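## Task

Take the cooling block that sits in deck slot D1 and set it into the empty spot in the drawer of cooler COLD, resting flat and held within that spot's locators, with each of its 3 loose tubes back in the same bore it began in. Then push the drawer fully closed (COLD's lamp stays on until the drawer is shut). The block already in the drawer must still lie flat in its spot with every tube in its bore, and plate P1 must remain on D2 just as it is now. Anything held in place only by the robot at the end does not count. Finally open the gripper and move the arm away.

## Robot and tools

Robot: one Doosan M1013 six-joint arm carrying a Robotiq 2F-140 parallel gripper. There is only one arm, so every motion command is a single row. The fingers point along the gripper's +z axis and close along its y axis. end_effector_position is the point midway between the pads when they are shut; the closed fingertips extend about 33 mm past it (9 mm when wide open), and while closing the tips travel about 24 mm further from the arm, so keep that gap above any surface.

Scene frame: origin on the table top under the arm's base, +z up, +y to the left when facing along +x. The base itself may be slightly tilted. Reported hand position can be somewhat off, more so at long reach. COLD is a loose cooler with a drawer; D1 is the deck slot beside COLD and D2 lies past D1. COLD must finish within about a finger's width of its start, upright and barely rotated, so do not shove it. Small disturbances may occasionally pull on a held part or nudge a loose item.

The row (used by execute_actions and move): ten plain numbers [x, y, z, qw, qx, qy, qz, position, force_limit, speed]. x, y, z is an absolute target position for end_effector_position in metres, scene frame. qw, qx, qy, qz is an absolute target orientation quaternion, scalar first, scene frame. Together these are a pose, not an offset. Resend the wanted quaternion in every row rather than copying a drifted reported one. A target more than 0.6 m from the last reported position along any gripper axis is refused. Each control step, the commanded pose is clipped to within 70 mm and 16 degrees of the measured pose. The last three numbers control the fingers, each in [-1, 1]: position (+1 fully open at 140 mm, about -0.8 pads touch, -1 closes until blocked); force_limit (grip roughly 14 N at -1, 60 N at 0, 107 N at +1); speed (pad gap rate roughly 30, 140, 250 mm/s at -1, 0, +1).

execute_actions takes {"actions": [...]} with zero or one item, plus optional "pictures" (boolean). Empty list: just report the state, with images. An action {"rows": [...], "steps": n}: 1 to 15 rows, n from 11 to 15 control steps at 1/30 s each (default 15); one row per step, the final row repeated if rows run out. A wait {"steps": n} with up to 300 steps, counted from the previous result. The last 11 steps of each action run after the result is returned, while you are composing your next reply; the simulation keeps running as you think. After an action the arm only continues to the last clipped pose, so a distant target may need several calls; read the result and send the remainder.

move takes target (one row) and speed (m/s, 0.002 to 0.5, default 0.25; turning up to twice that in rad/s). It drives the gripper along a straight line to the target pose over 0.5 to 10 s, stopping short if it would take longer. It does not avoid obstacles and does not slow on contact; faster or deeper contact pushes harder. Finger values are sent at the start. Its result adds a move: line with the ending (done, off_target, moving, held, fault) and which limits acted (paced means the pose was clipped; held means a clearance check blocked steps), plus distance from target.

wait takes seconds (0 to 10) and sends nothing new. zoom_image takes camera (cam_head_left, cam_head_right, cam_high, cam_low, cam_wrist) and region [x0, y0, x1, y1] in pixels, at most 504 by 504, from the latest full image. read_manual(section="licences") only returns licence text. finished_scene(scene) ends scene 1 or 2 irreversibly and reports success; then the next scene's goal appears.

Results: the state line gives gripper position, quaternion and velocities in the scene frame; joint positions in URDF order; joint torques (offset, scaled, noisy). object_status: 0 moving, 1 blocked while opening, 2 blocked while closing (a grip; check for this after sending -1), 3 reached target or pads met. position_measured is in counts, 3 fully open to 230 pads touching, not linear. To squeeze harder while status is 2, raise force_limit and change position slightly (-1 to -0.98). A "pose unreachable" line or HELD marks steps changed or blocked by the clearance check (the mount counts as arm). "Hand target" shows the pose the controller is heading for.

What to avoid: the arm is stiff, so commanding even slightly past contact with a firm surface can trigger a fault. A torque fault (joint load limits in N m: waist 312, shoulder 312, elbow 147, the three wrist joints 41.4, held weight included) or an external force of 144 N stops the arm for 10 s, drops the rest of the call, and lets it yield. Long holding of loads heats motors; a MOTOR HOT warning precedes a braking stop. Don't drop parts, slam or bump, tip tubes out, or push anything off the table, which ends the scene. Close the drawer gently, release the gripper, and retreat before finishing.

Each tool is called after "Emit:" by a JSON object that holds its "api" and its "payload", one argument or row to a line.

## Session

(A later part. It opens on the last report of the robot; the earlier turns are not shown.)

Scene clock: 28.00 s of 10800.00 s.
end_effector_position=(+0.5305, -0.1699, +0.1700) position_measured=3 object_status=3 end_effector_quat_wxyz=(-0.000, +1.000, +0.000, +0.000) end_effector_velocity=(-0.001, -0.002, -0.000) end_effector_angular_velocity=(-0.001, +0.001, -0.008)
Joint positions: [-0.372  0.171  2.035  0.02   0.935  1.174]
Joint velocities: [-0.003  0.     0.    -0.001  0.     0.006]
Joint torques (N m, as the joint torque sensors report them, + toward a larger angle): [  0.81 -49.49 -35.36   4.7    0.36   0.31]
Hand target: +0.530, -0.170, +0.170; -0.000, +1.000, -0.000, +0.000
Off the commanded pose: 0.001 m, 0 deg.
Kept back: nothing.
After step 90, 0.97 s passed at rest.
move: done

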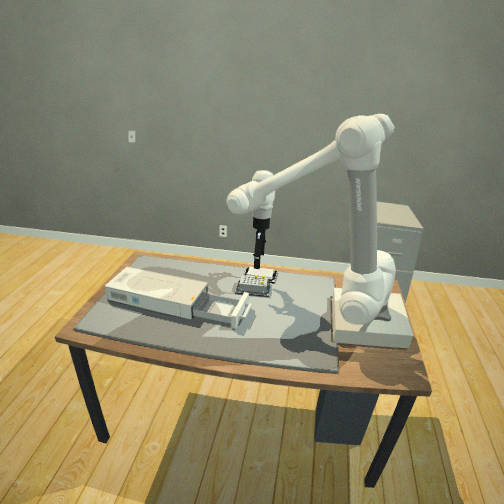

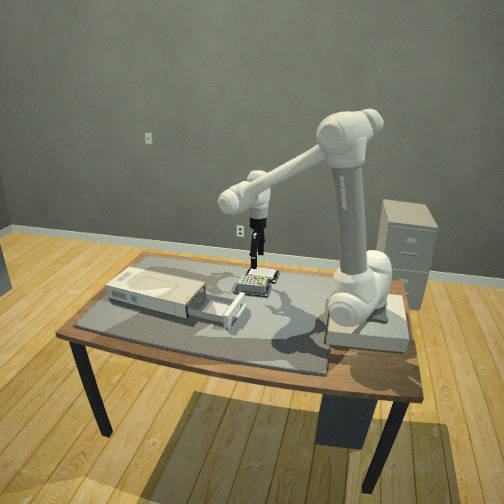

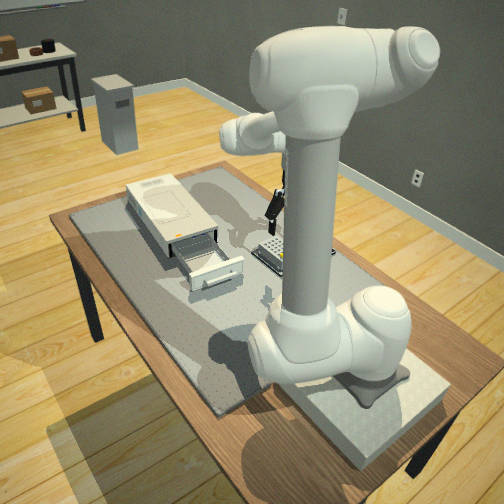

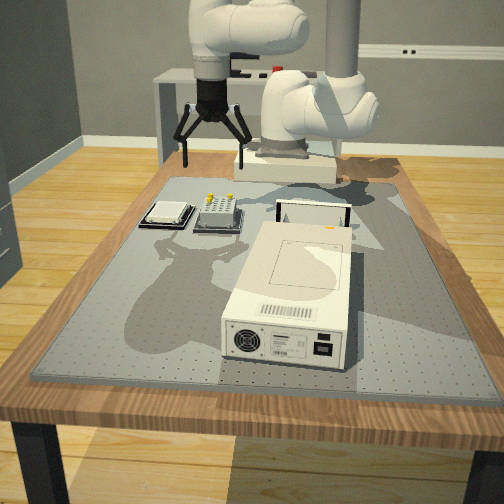

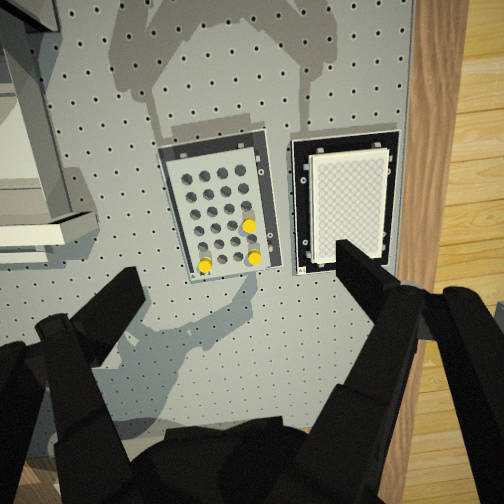

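Emit:
{"api": "move", "payload": {
  "target": [0.5467, -0.1535, 0.105, 0, 0.99968, 0.0253, 0, 0.45, -0.5, 0.3],
  "speed": 0.15
}}

Emit:
{"api": "zoom_image", "payload": {
  "camera": "cam_wrist",
  "region": [120, 130, 360, 360]
}}

Scene clock: 33.93 s of 10800.00 s.
end_effector_position=(+0.5467, -0.1535, +0.1051) position_measured=72 object_status=3 end_effector_quat_wxyz=(+0.000, +1.000, +0.025, -0.000) end_effector_velocity=(+0.000, -0.000, -0.001) end_effector_angular_velocity=(+0.000, -0.000, +0.001)
Joint positions: [-0.332  0.261  2.067  0.021  0.812  1.161]
Joint velocities: [-0.     0.002  0.     0.    -0.002 -0.001]
Joint torques (N m, as the joint torque sensors report them, + toward a larger angle): [  3.76 -57.64 -32.2    4.38   0.6    0.2 ]
Hand target: +0.547, -0.154, +0.105; +0.000, +1.000, +0.025, -0.000
Off the commanded pose: 0.000 m, 0 deg.
Kept back: nothing.
After step 90, 2.00 s passed at rest.
move: done

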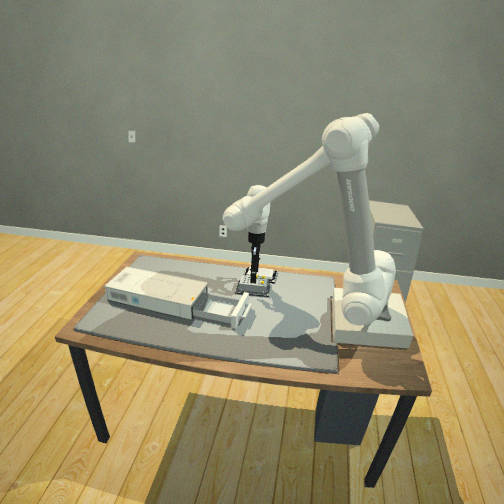

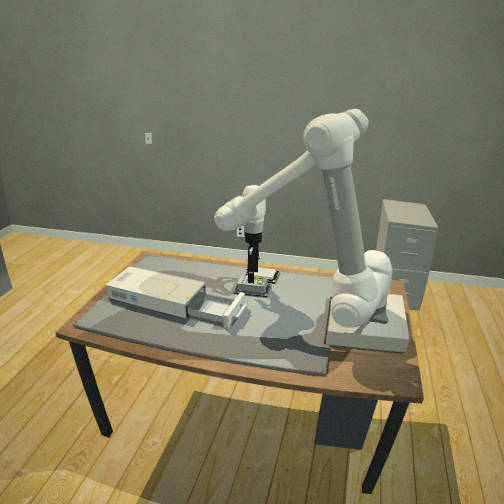

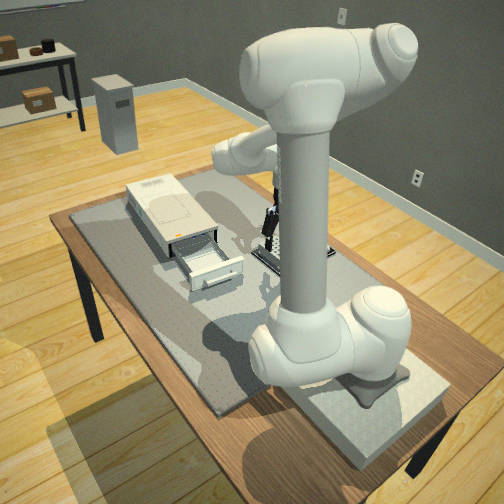

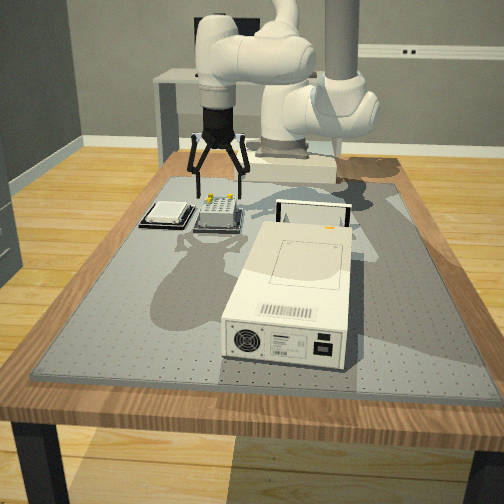

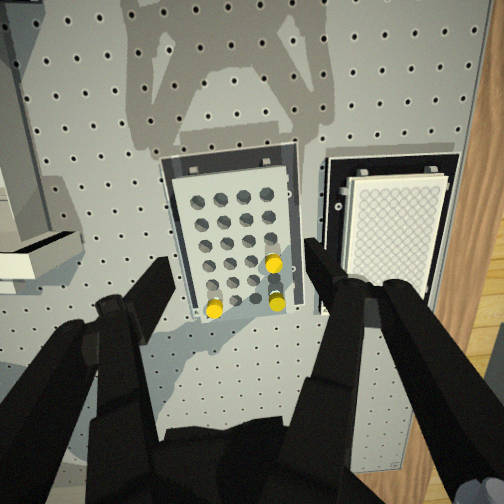

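Region (120, 130, 360, 360) of cam_wrist's 504x504 image, scaled by 2.100, with more detail than that image has; it fills the top 483 rows of this view, and the rest is white.

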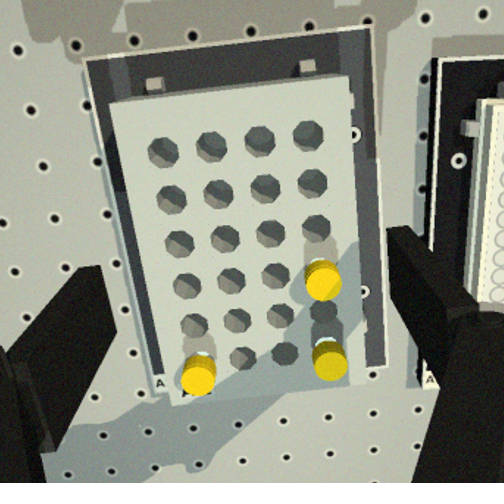

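Emit:
{"api": "execute_actions", "payload": {
  "actions": []
}}

Scene clock: 36.27 s of 10800.00 s.
end_effector_position=(+0.5467, -0.1535, +0.1050) position_measured=72 object_status=3 end_effector_quat_wxyz=(+0.000, +1.000, +0.025, -0.000) end_effector_velocity=(-0.000, +0.000, -0.000) end_effector_angular_velocity=(+0.000, +0.000, -0.000)
Joint positions: [-0.332  0.262  2.067  0.021  0.812  1.161]
Joint velocities: [-0. -0.  0.  0.  0.  0.]
Joint torques (N m, as the joint torque sensors report them, + toward a larger angle): [  2.65 -56.39 -31.64   4.11   0.41   0.27]
Hand target: +0.547, -0.154, +0.105; +0.000, +1.000, +0.025, -0.000
Off the commanded pose: 0.000 m, 0 deg.
Kept back: nothing.
Steps of this call (steps 1 to 70: nothing new was sent). Readings (end_effector_position | what the end effector reports):
1: (+0.5467, -0.1535, +0.1051) | position_measured=72 object_status=3
2: (+0.5467, -0.1535, +0.1051) | position_measured=72 object_status=3
4: (+0.5467, -0.1535, +0.1050) | position_measured=72 object_status=3
8: (+0.5467, -0.1535, +0.1050) | position_measured=72 object_status=3
70: the state above

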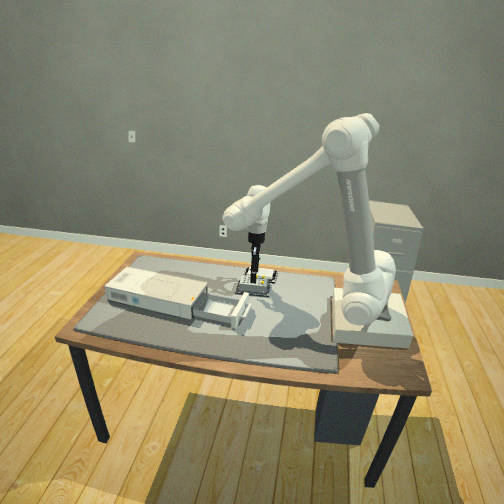

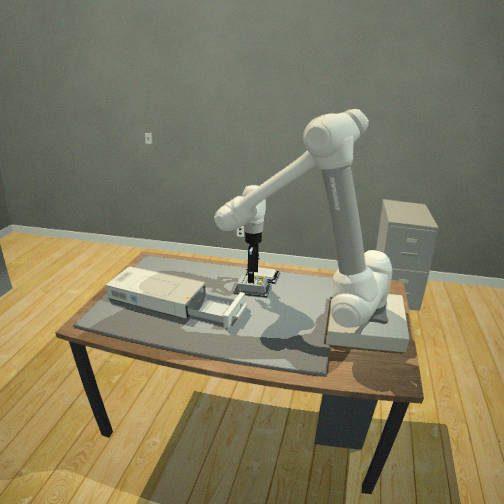

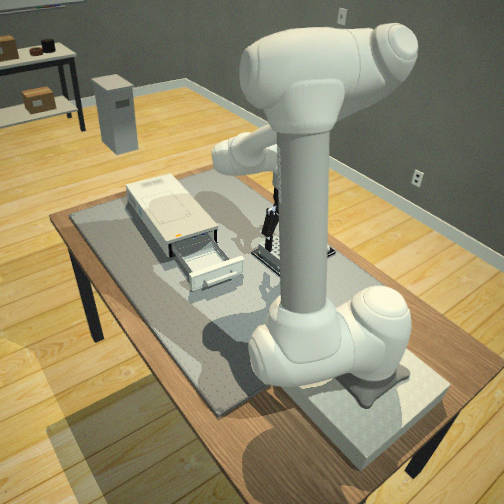

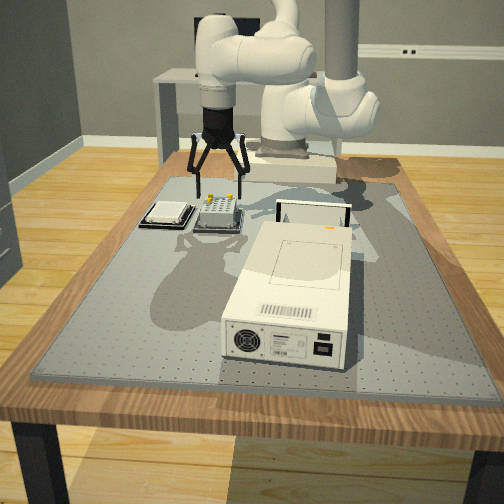

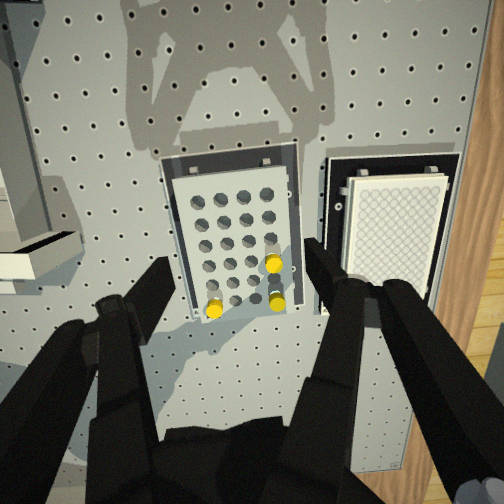

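Emit:
{"api": "move", "payload": {
  "target": [0.5467,-0.1535,0.067,0,0.99968,0.0253,0,0.45,-0.5,-0.5],
  "speed": 0.06
}}

Scene clock: 37.80 s of 10800.00 s.
end_effector_position=(+0.5467, -0.1535, +0.0671) position_measured=72 object_status=3 end_effector_quat_wxyz=(+0.000, +1.000, +0.025, +0.000) end_effector_velocity=(+0.001, -0.001, -0.001) end_effector_angular_velocity=(-0.001, -0.001, -0.002)
Joint positions: [-0.331  0.312  2.092  0.023  0.738  1.16 ]
Joint velocities: [-0.001  0.002 -0.001 -0.    -0.003  0.001]
Joint torques (N m, as the joint torque sensors report them, + toward a larger angle): [  2.44 -60.63 -30.21   3.89   0.43   0.06]
Hand target: +0.547, -0.154, +0.067; +0.000, +1.000, +0.025, -0.000
Off the commanded pose: 0.000 m, 0 deg.
Kept back: nothing.
move: done

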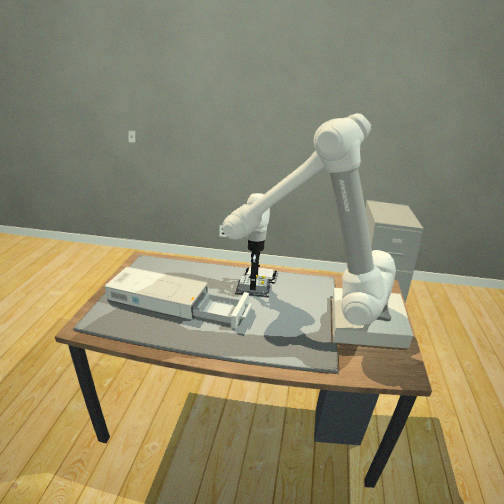

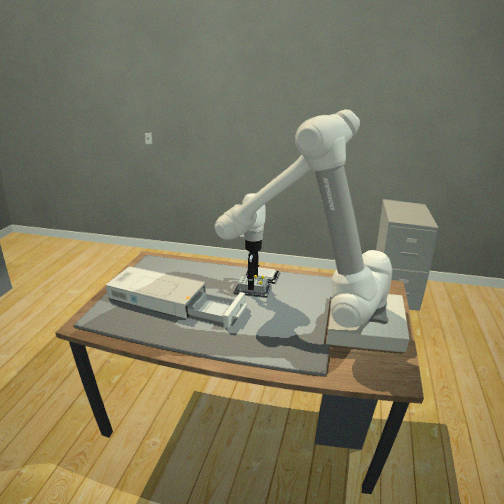

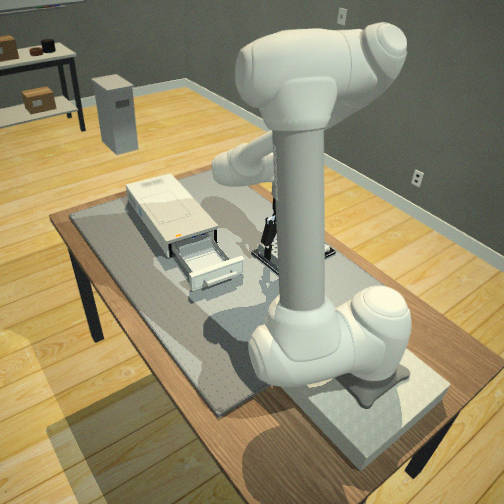

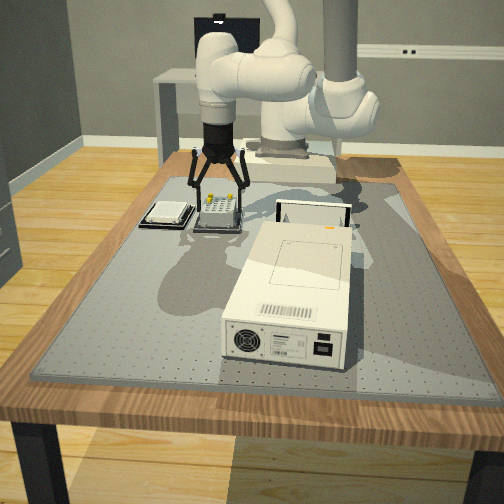

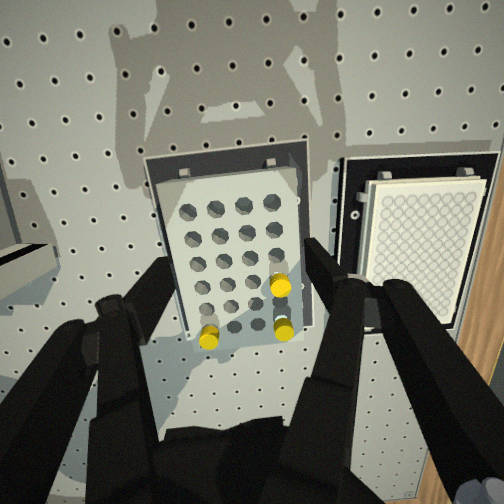

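Emit:
{"api": "move", "payload": {
  "target": [0.5467,-0.1535,0.067,0,0.99968,0.0253,0,-1,-0.5,-0.7],
  "speed": 0.02
}}

Scene clock: 38.80 s of 10800.00 s.
end_effector_position=(+0.5467, -0.1535, +0.0670) position_measured=101 object_status=2 end_effector_quat_wxyz=(+0.000, +1.000, +0.025, +0.000) end_effector_velocity=(-0.001, -0.000, -0.000) end_effector_angular_velocity=(+0.001, +0.001, -0.002)
Joint positions: [-0.331  0.312  2.092  0.023  0.737  1.16 ]
Joint velocities: [-0.001  0.     0.001  0.001  0.     0.001]
Joint torques (N m, as the joint torque sensors report them, + toward a larger angle): [ 15.61 -42.9  -17.75   9.52   1.64  -1.15]
Hand target: +0.547, -0.154, +0.067; +0.000, +1.000, +0.025, -0.000
Off the commanded pose: 0.000 m, 0 deg.
Kept back: nothing.
move: done

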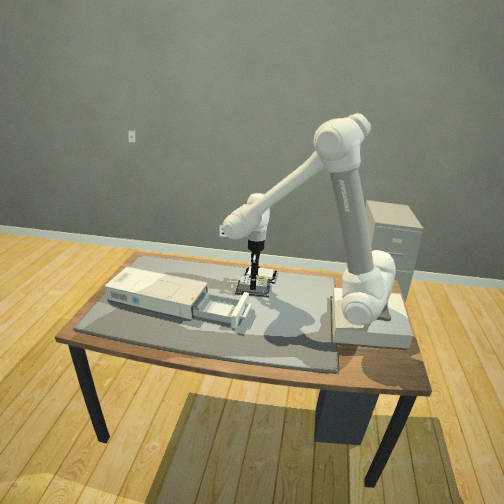

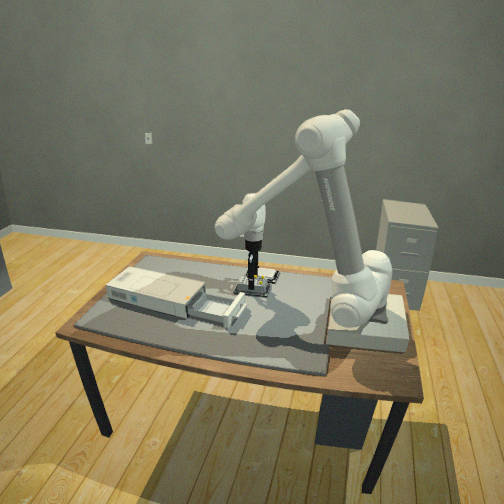

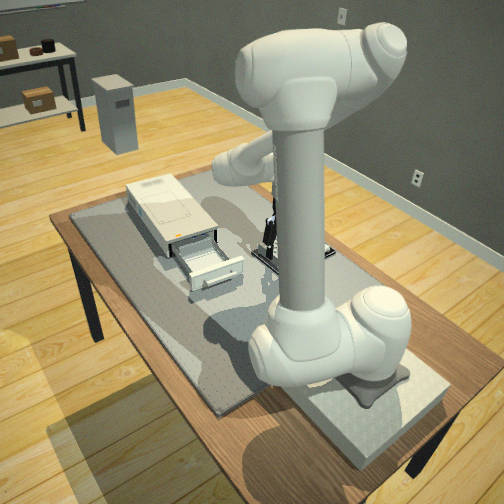

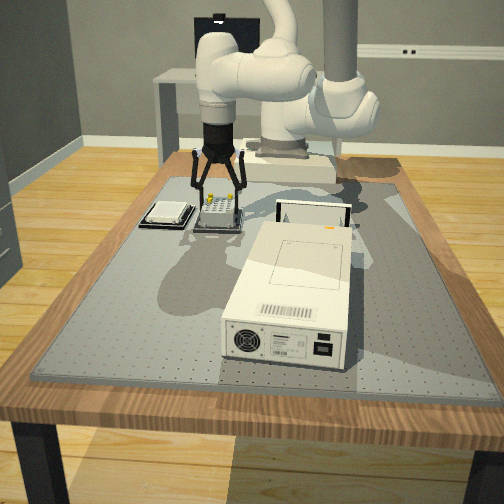

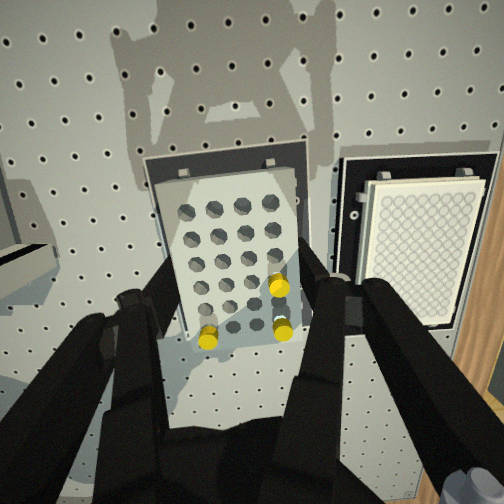

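Emit:
{"api": "move", "payload": {
  "target": [0.5468,-0.1555,0.0675,0,0.99968,0.0253,0,-0.98,-0.5,-0.8],
  "speed": 0.005
}}

Scene clock: 39.97 s of 10800.00 s.
end_effector_position=(+0.5468, -0.1554, +0.0674) position_measured=101 object_status=2 end_effector_quat_wxyz=(-0.000, +1.000, +0.025, -0.000) end_effector_velocity=(+0.001, -0.001, +0.000) end_effector_angular_velocity=(-0.000, -0.001, -0.001)
Joint positions: [-0.334  0.312  2.09   0.023  0.739  1.157]
Joint velocities: [-0.001  0.    -0.001  0.     0.    -0.   ]
Joint torques (N m, as the joint torque sensors report them, + toward a larger angle): [ -6.89 -60.85 -34.1   -1.04  -0.49  -0.95]
Hand target: +0.547, -0.155, +0.068; -0.000, +1.000, +0.025, +0.000
Off the commanded pose: 0.000 m, 0 deg.
Kept back: nothing.
move: done

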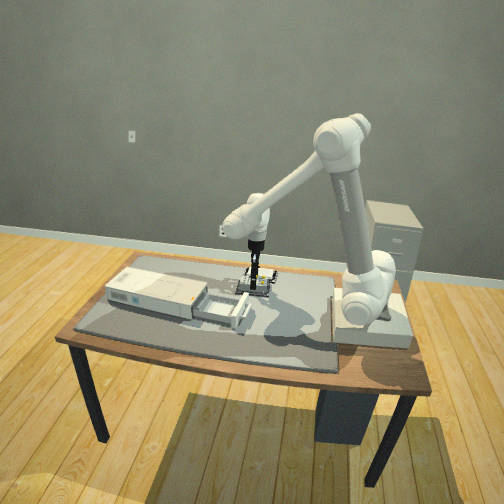

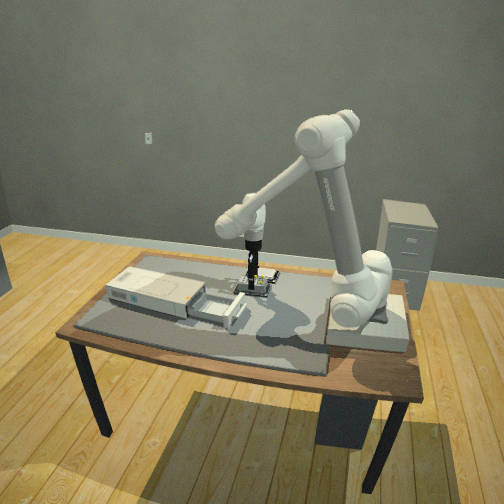

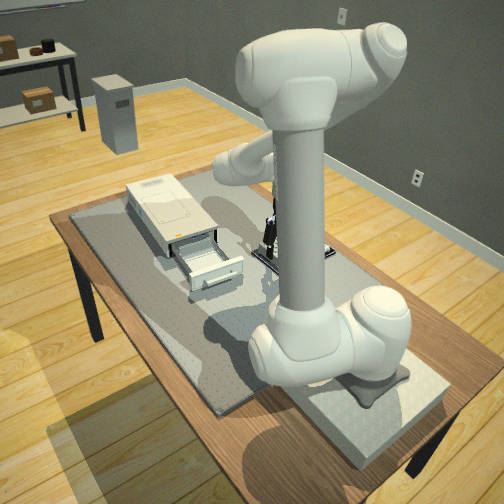

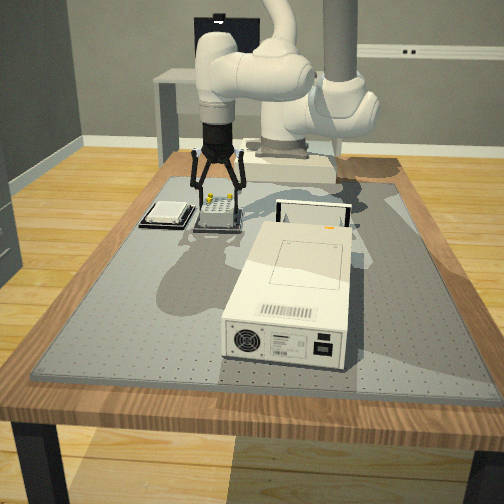

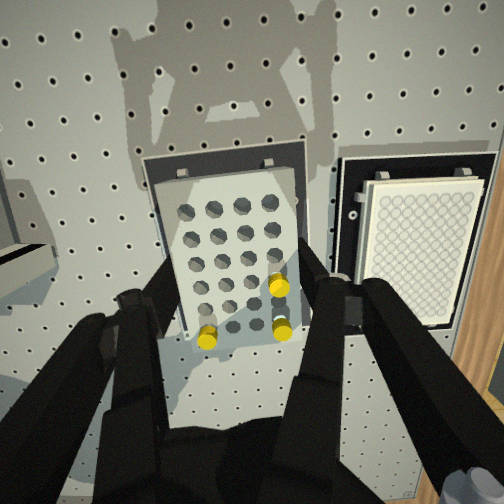

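Emit:
{"api": "move", "payload": {
  "target": [0.5468,-0.1547,0.0678,0,0.99968,0.0253,0,-0.98,-0.5,-0.8],
  "speed": 0.004
}}

Emit:
{"api": "move", "payload": {
  "target": [0.5468,-0.1547,0.0715,0,0.99968,0.0253,0,-0.98,-0.5,-0.8],
  "speed": 0.01
}}

Scene clock: 41.07 s of 10800.00 s.
end_effector_position=(+0.5468, -0.1548, +0.0678) position_measured=101 object_status=2 end_effector_quat_wxyz=(+0.000, +1.000, +0.025, -0.000) end_effector_velocity=(-0.000, -0.001, +0.000) end_effector_angular_velocity=(+0.000, +0.000, -0.002)
Joint positions: [-0.333  0.311  2.091  0.023  0.739  1.158]
Joint velocities: [-0.001 -0.     0.     0.     0.     0.001]
Joint torques (N m, as the joint torque sensors report them, + toward a larger angle): [  2.44 -63.73 -33.48   3.74   0.18  -0.09]
Hand target: +0.547, -0.155, +0.068; +0.000, +1.000, +0.025, -0.000
Off the commanded pose: 0.000 m, 0 deg.
Kept back: nothing.
move: done

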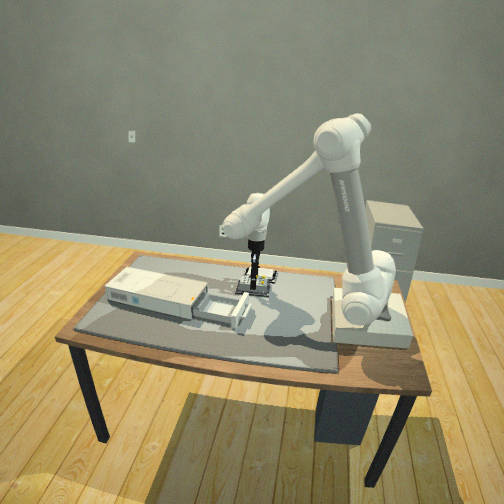

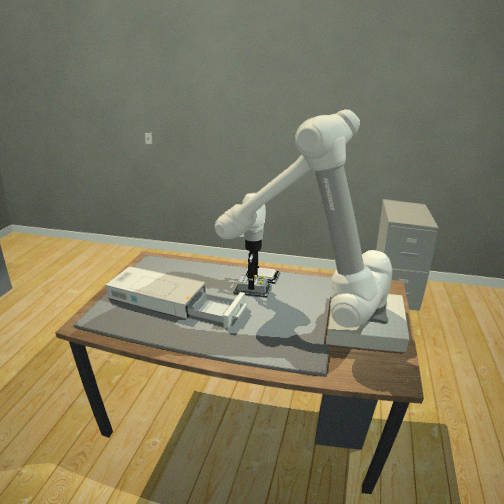

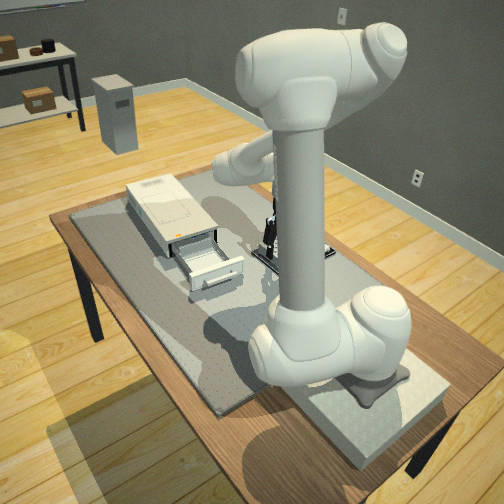

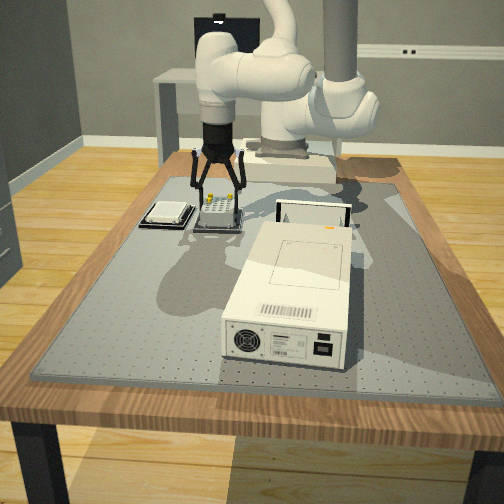

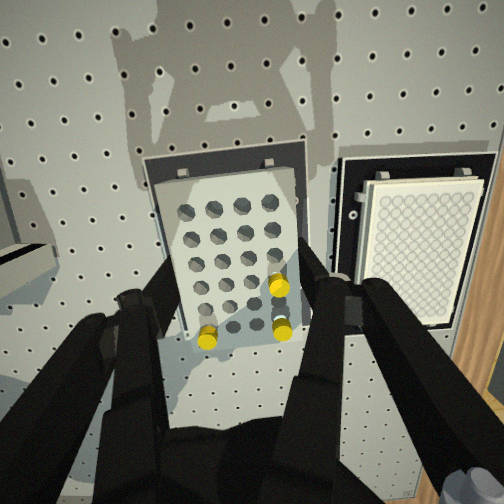

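Scene clock: 41.77 s of 10800.00 s.
end_effector_position=(+0.5468, -0.1547, +0.0714) position_measured=101 object_status=2 end_effector_quat_wxyz=(+0.000, +1.000, +0.025, -0.000) end_effector_velocity=(-0.001, -0.000, +0.001) end_effector_angular_velocity=(+0.000, +0.001, -0.001)
Joint positions: [-0.333  0.306  2.088  0.023  0.746  1.158]
Joint velocities: [-0.001 -0.001  0.    -0.     0.002  0.   ]
Joint torques (N m, as the joint torque sensors report them, + toward a larger angle): [  0.83 -62.84 -33.93   3.9    0.07  -0.07]
Hand target: +0.547, -0.155, +0.072; -0.000, +1.000, +0.025, +0.000
Off the commanded pose: 0.000 m, 0 deg.
Kept back: nothing.
move: done

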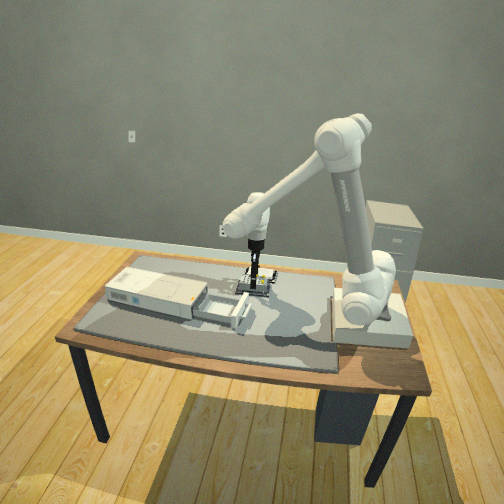

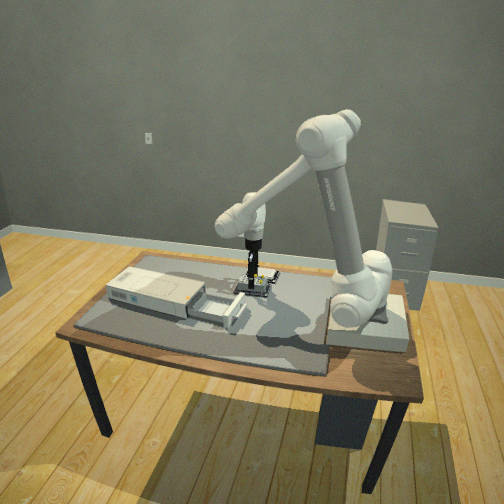

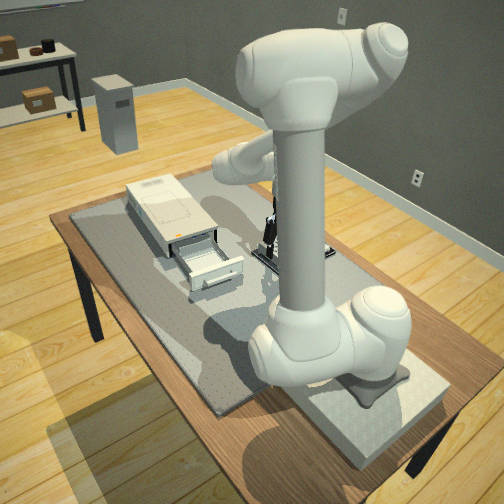

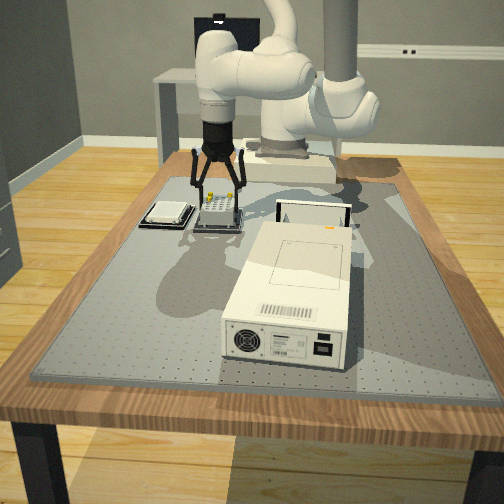

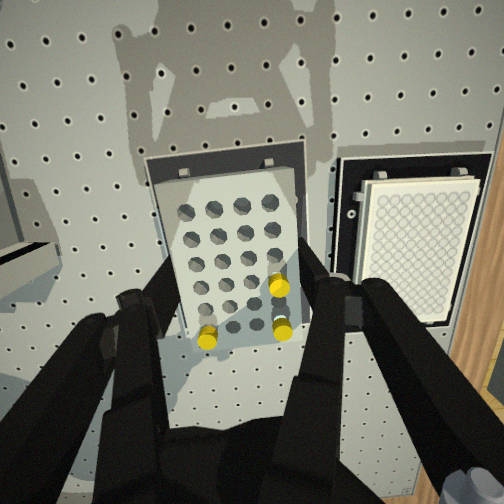

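Block is lifted with the gripper. Squeeze harder, then lift.

Emit:
{"api": "move", "payload": {
  "target": [0.5468,-0.1547,0.078,0,0.99968,0.0253,0,-1,0.6,-0.8],
  "speed": 0.015
}}

Emit:
{"api": "move", "payload": {
  "target": [0.5468,-0.1547,0.175,0,0.99968,0.0253,0,-1,0.6,-0.8],
  "speed": 0.12
}}

Scene clock: 42.73 s of 10800.00 s.
end_effector_position=(+0.5468, -0.1547, +0.0779) position_measured=105 object_status=2 end_effector_quat_wxyz=(-0.000, +1.000, +0.025, +0.000) end_effector_velocity=(+0.001, -0.001, +0.002) end_effector_angular_velocity=(-0.000, -0.001, -0.002)
Joint positions: [-0.333  0.298  2.085  0.022  0.759  1.158]
Joint velocities: [-0.    -0.002 -0.002 -0.     0.003  0.001]
Joint torques (N m, as the joint torque sensors report them, + toward a larger angle): [  0.65 -63.63 -34.48   4.05   0.16   0.12]
Hand target: +0.547, -0.155, +0.078; -0.000, +1.000, +0.025, +0.000
Off the commanded pose: 0.000 m, 0 deg.
Kept back: nothing.
move: done

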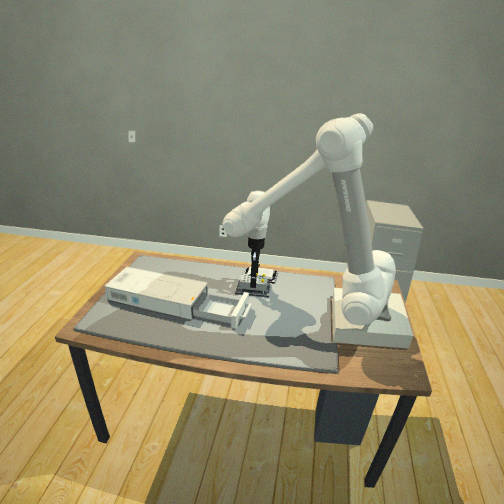

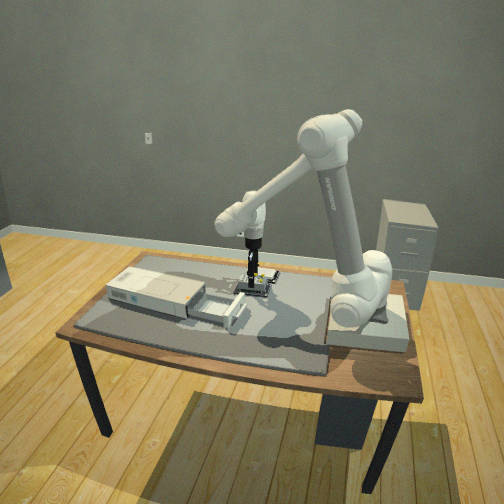

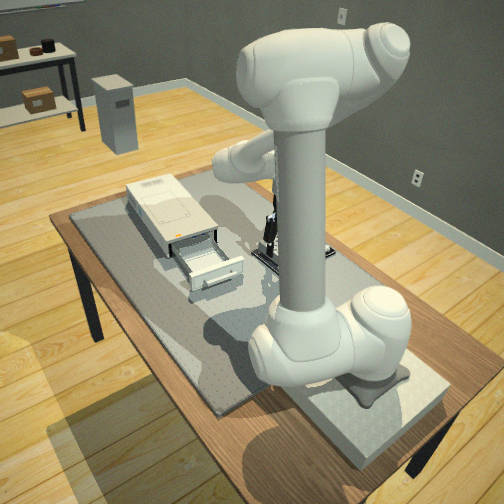

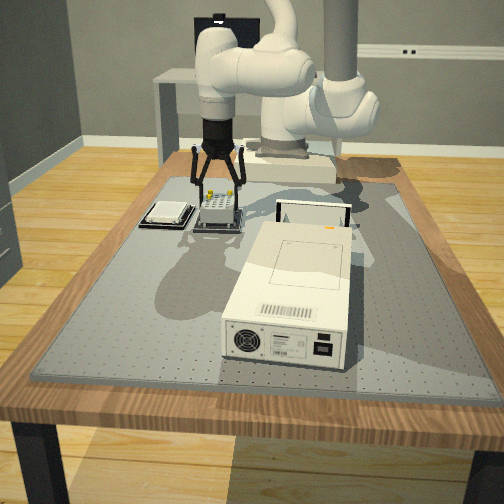

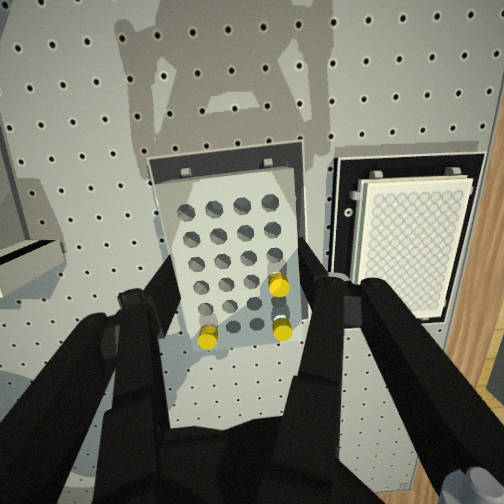

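Scene clock: 43.97 s of 10800.00 s.
end_effector_position=(+0.5468, -0.1547, +0.1749) position_measured=105 object_status=2 end_effector_quat_wxyz=(-0.000, +1.000, +0.025, -0.000) end_effector_velocity=(-0.000, +0.000, +0.001) end_effector_angular_velocity=(+0.001, +0.000, -0.001)
Joint positions: [-0.336  0.182  2.011  0.019  0.949  1.161]
Joint velocities: [-0.    -0.001 -0.001  0.001  0.003  0.   ]
Joint torques (N m, as the joint torque sensors report them, + toward a larger angle): [  1.6  -57.93 -38.74   4.4    0.62  -0.37]
Hand target: +0.547, -0.155, +0.175; -0.000, +1.000, +0.025, +0.000
Off the commanded pose: 0.000 m, 0 deg.
Kept back: nothing.
move: done

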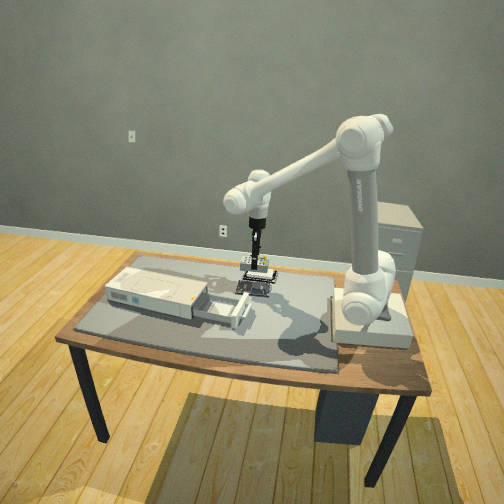

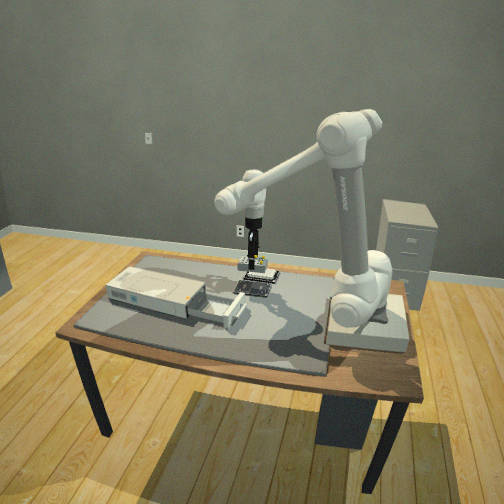

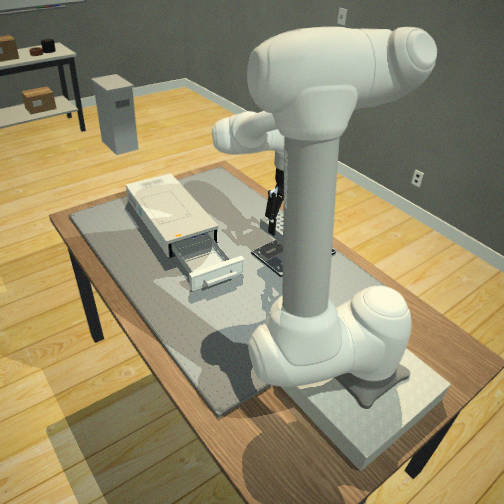

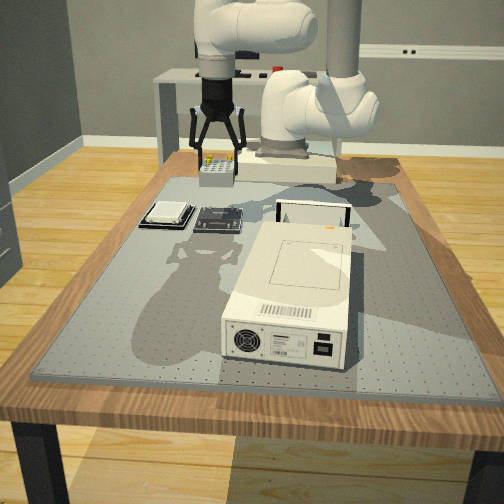

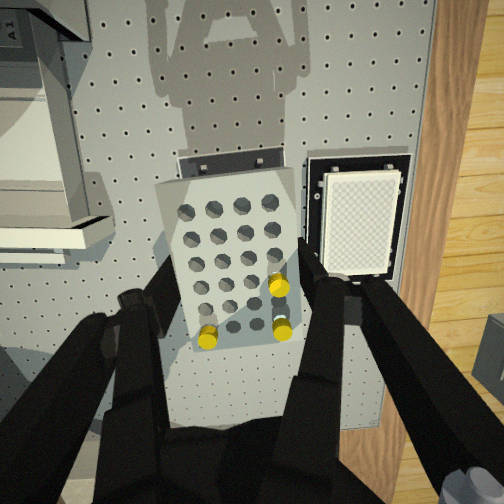

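Emit:
{"api": "move", "payload": {
  "target": [0.6525,0.0864,0.17,0,0.7361,0.6769,0,-1,0.6,-0.8],
  "speed": 0.33
}}

Scene clock: 47.27 s of 10800.00 s.
end_effector_position=(+0.6520, +0.0863, +0.1700) position_measured=105 object_status=2 end_effector_quat_wxyz=(+0.000, +0.736, +0.677, -0.000) end_effector_velocity=(+0.001, +0.001, +0.000) end_effector_angular_velocity=(+0.001, -0.000, +0.009)
Joint positions: [0.083 0.306 1.847 0.016 0.982 0.146]
Joint velocities: [ 0.001  0.001 -0.003  0.001  0.001 -0.008]
Joint torques (N m, as the joint torque sensors report them, + toward a larger angle): [  2.71 -71.07 -40.63   4.58   0.37  -0.12]
Hand target: +0.652, +0.086, +0.170; +0.000, +0.736, +0.677, -0.000
Off the commanded pose: 0.000 m, 0 deg.
Kept back: nothing.
move: done

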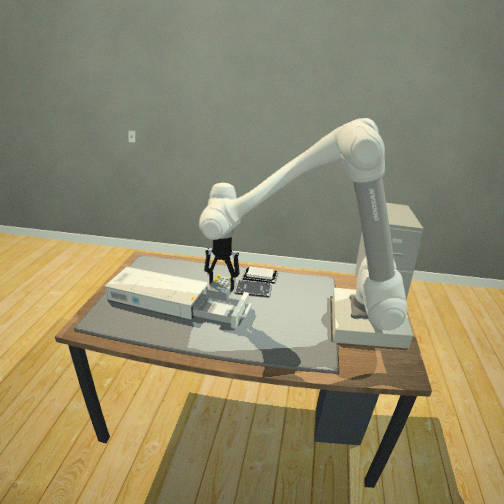

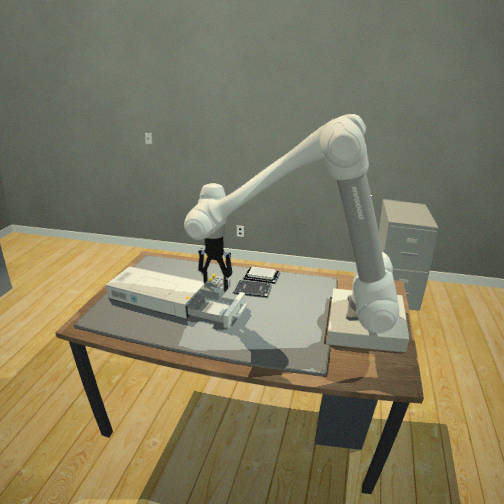

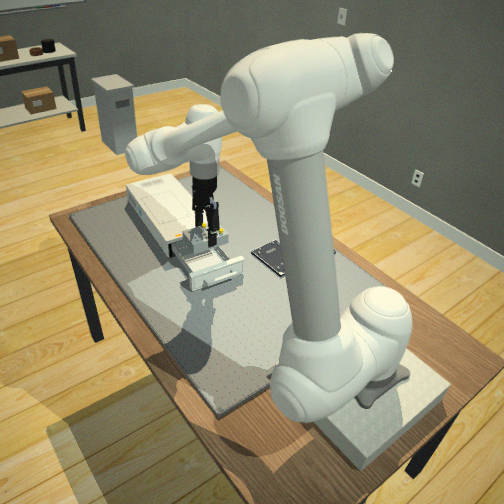

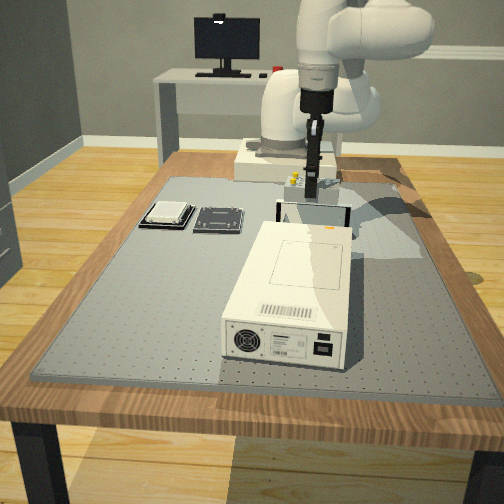

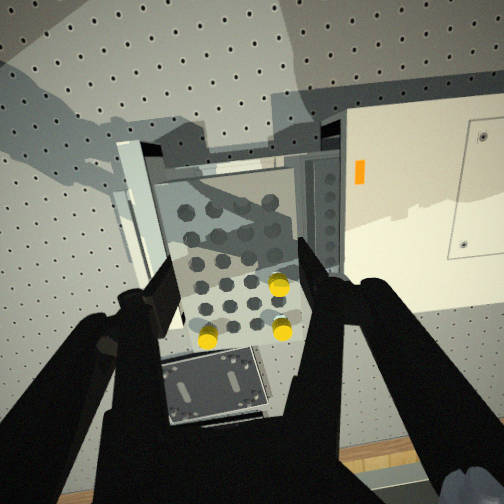

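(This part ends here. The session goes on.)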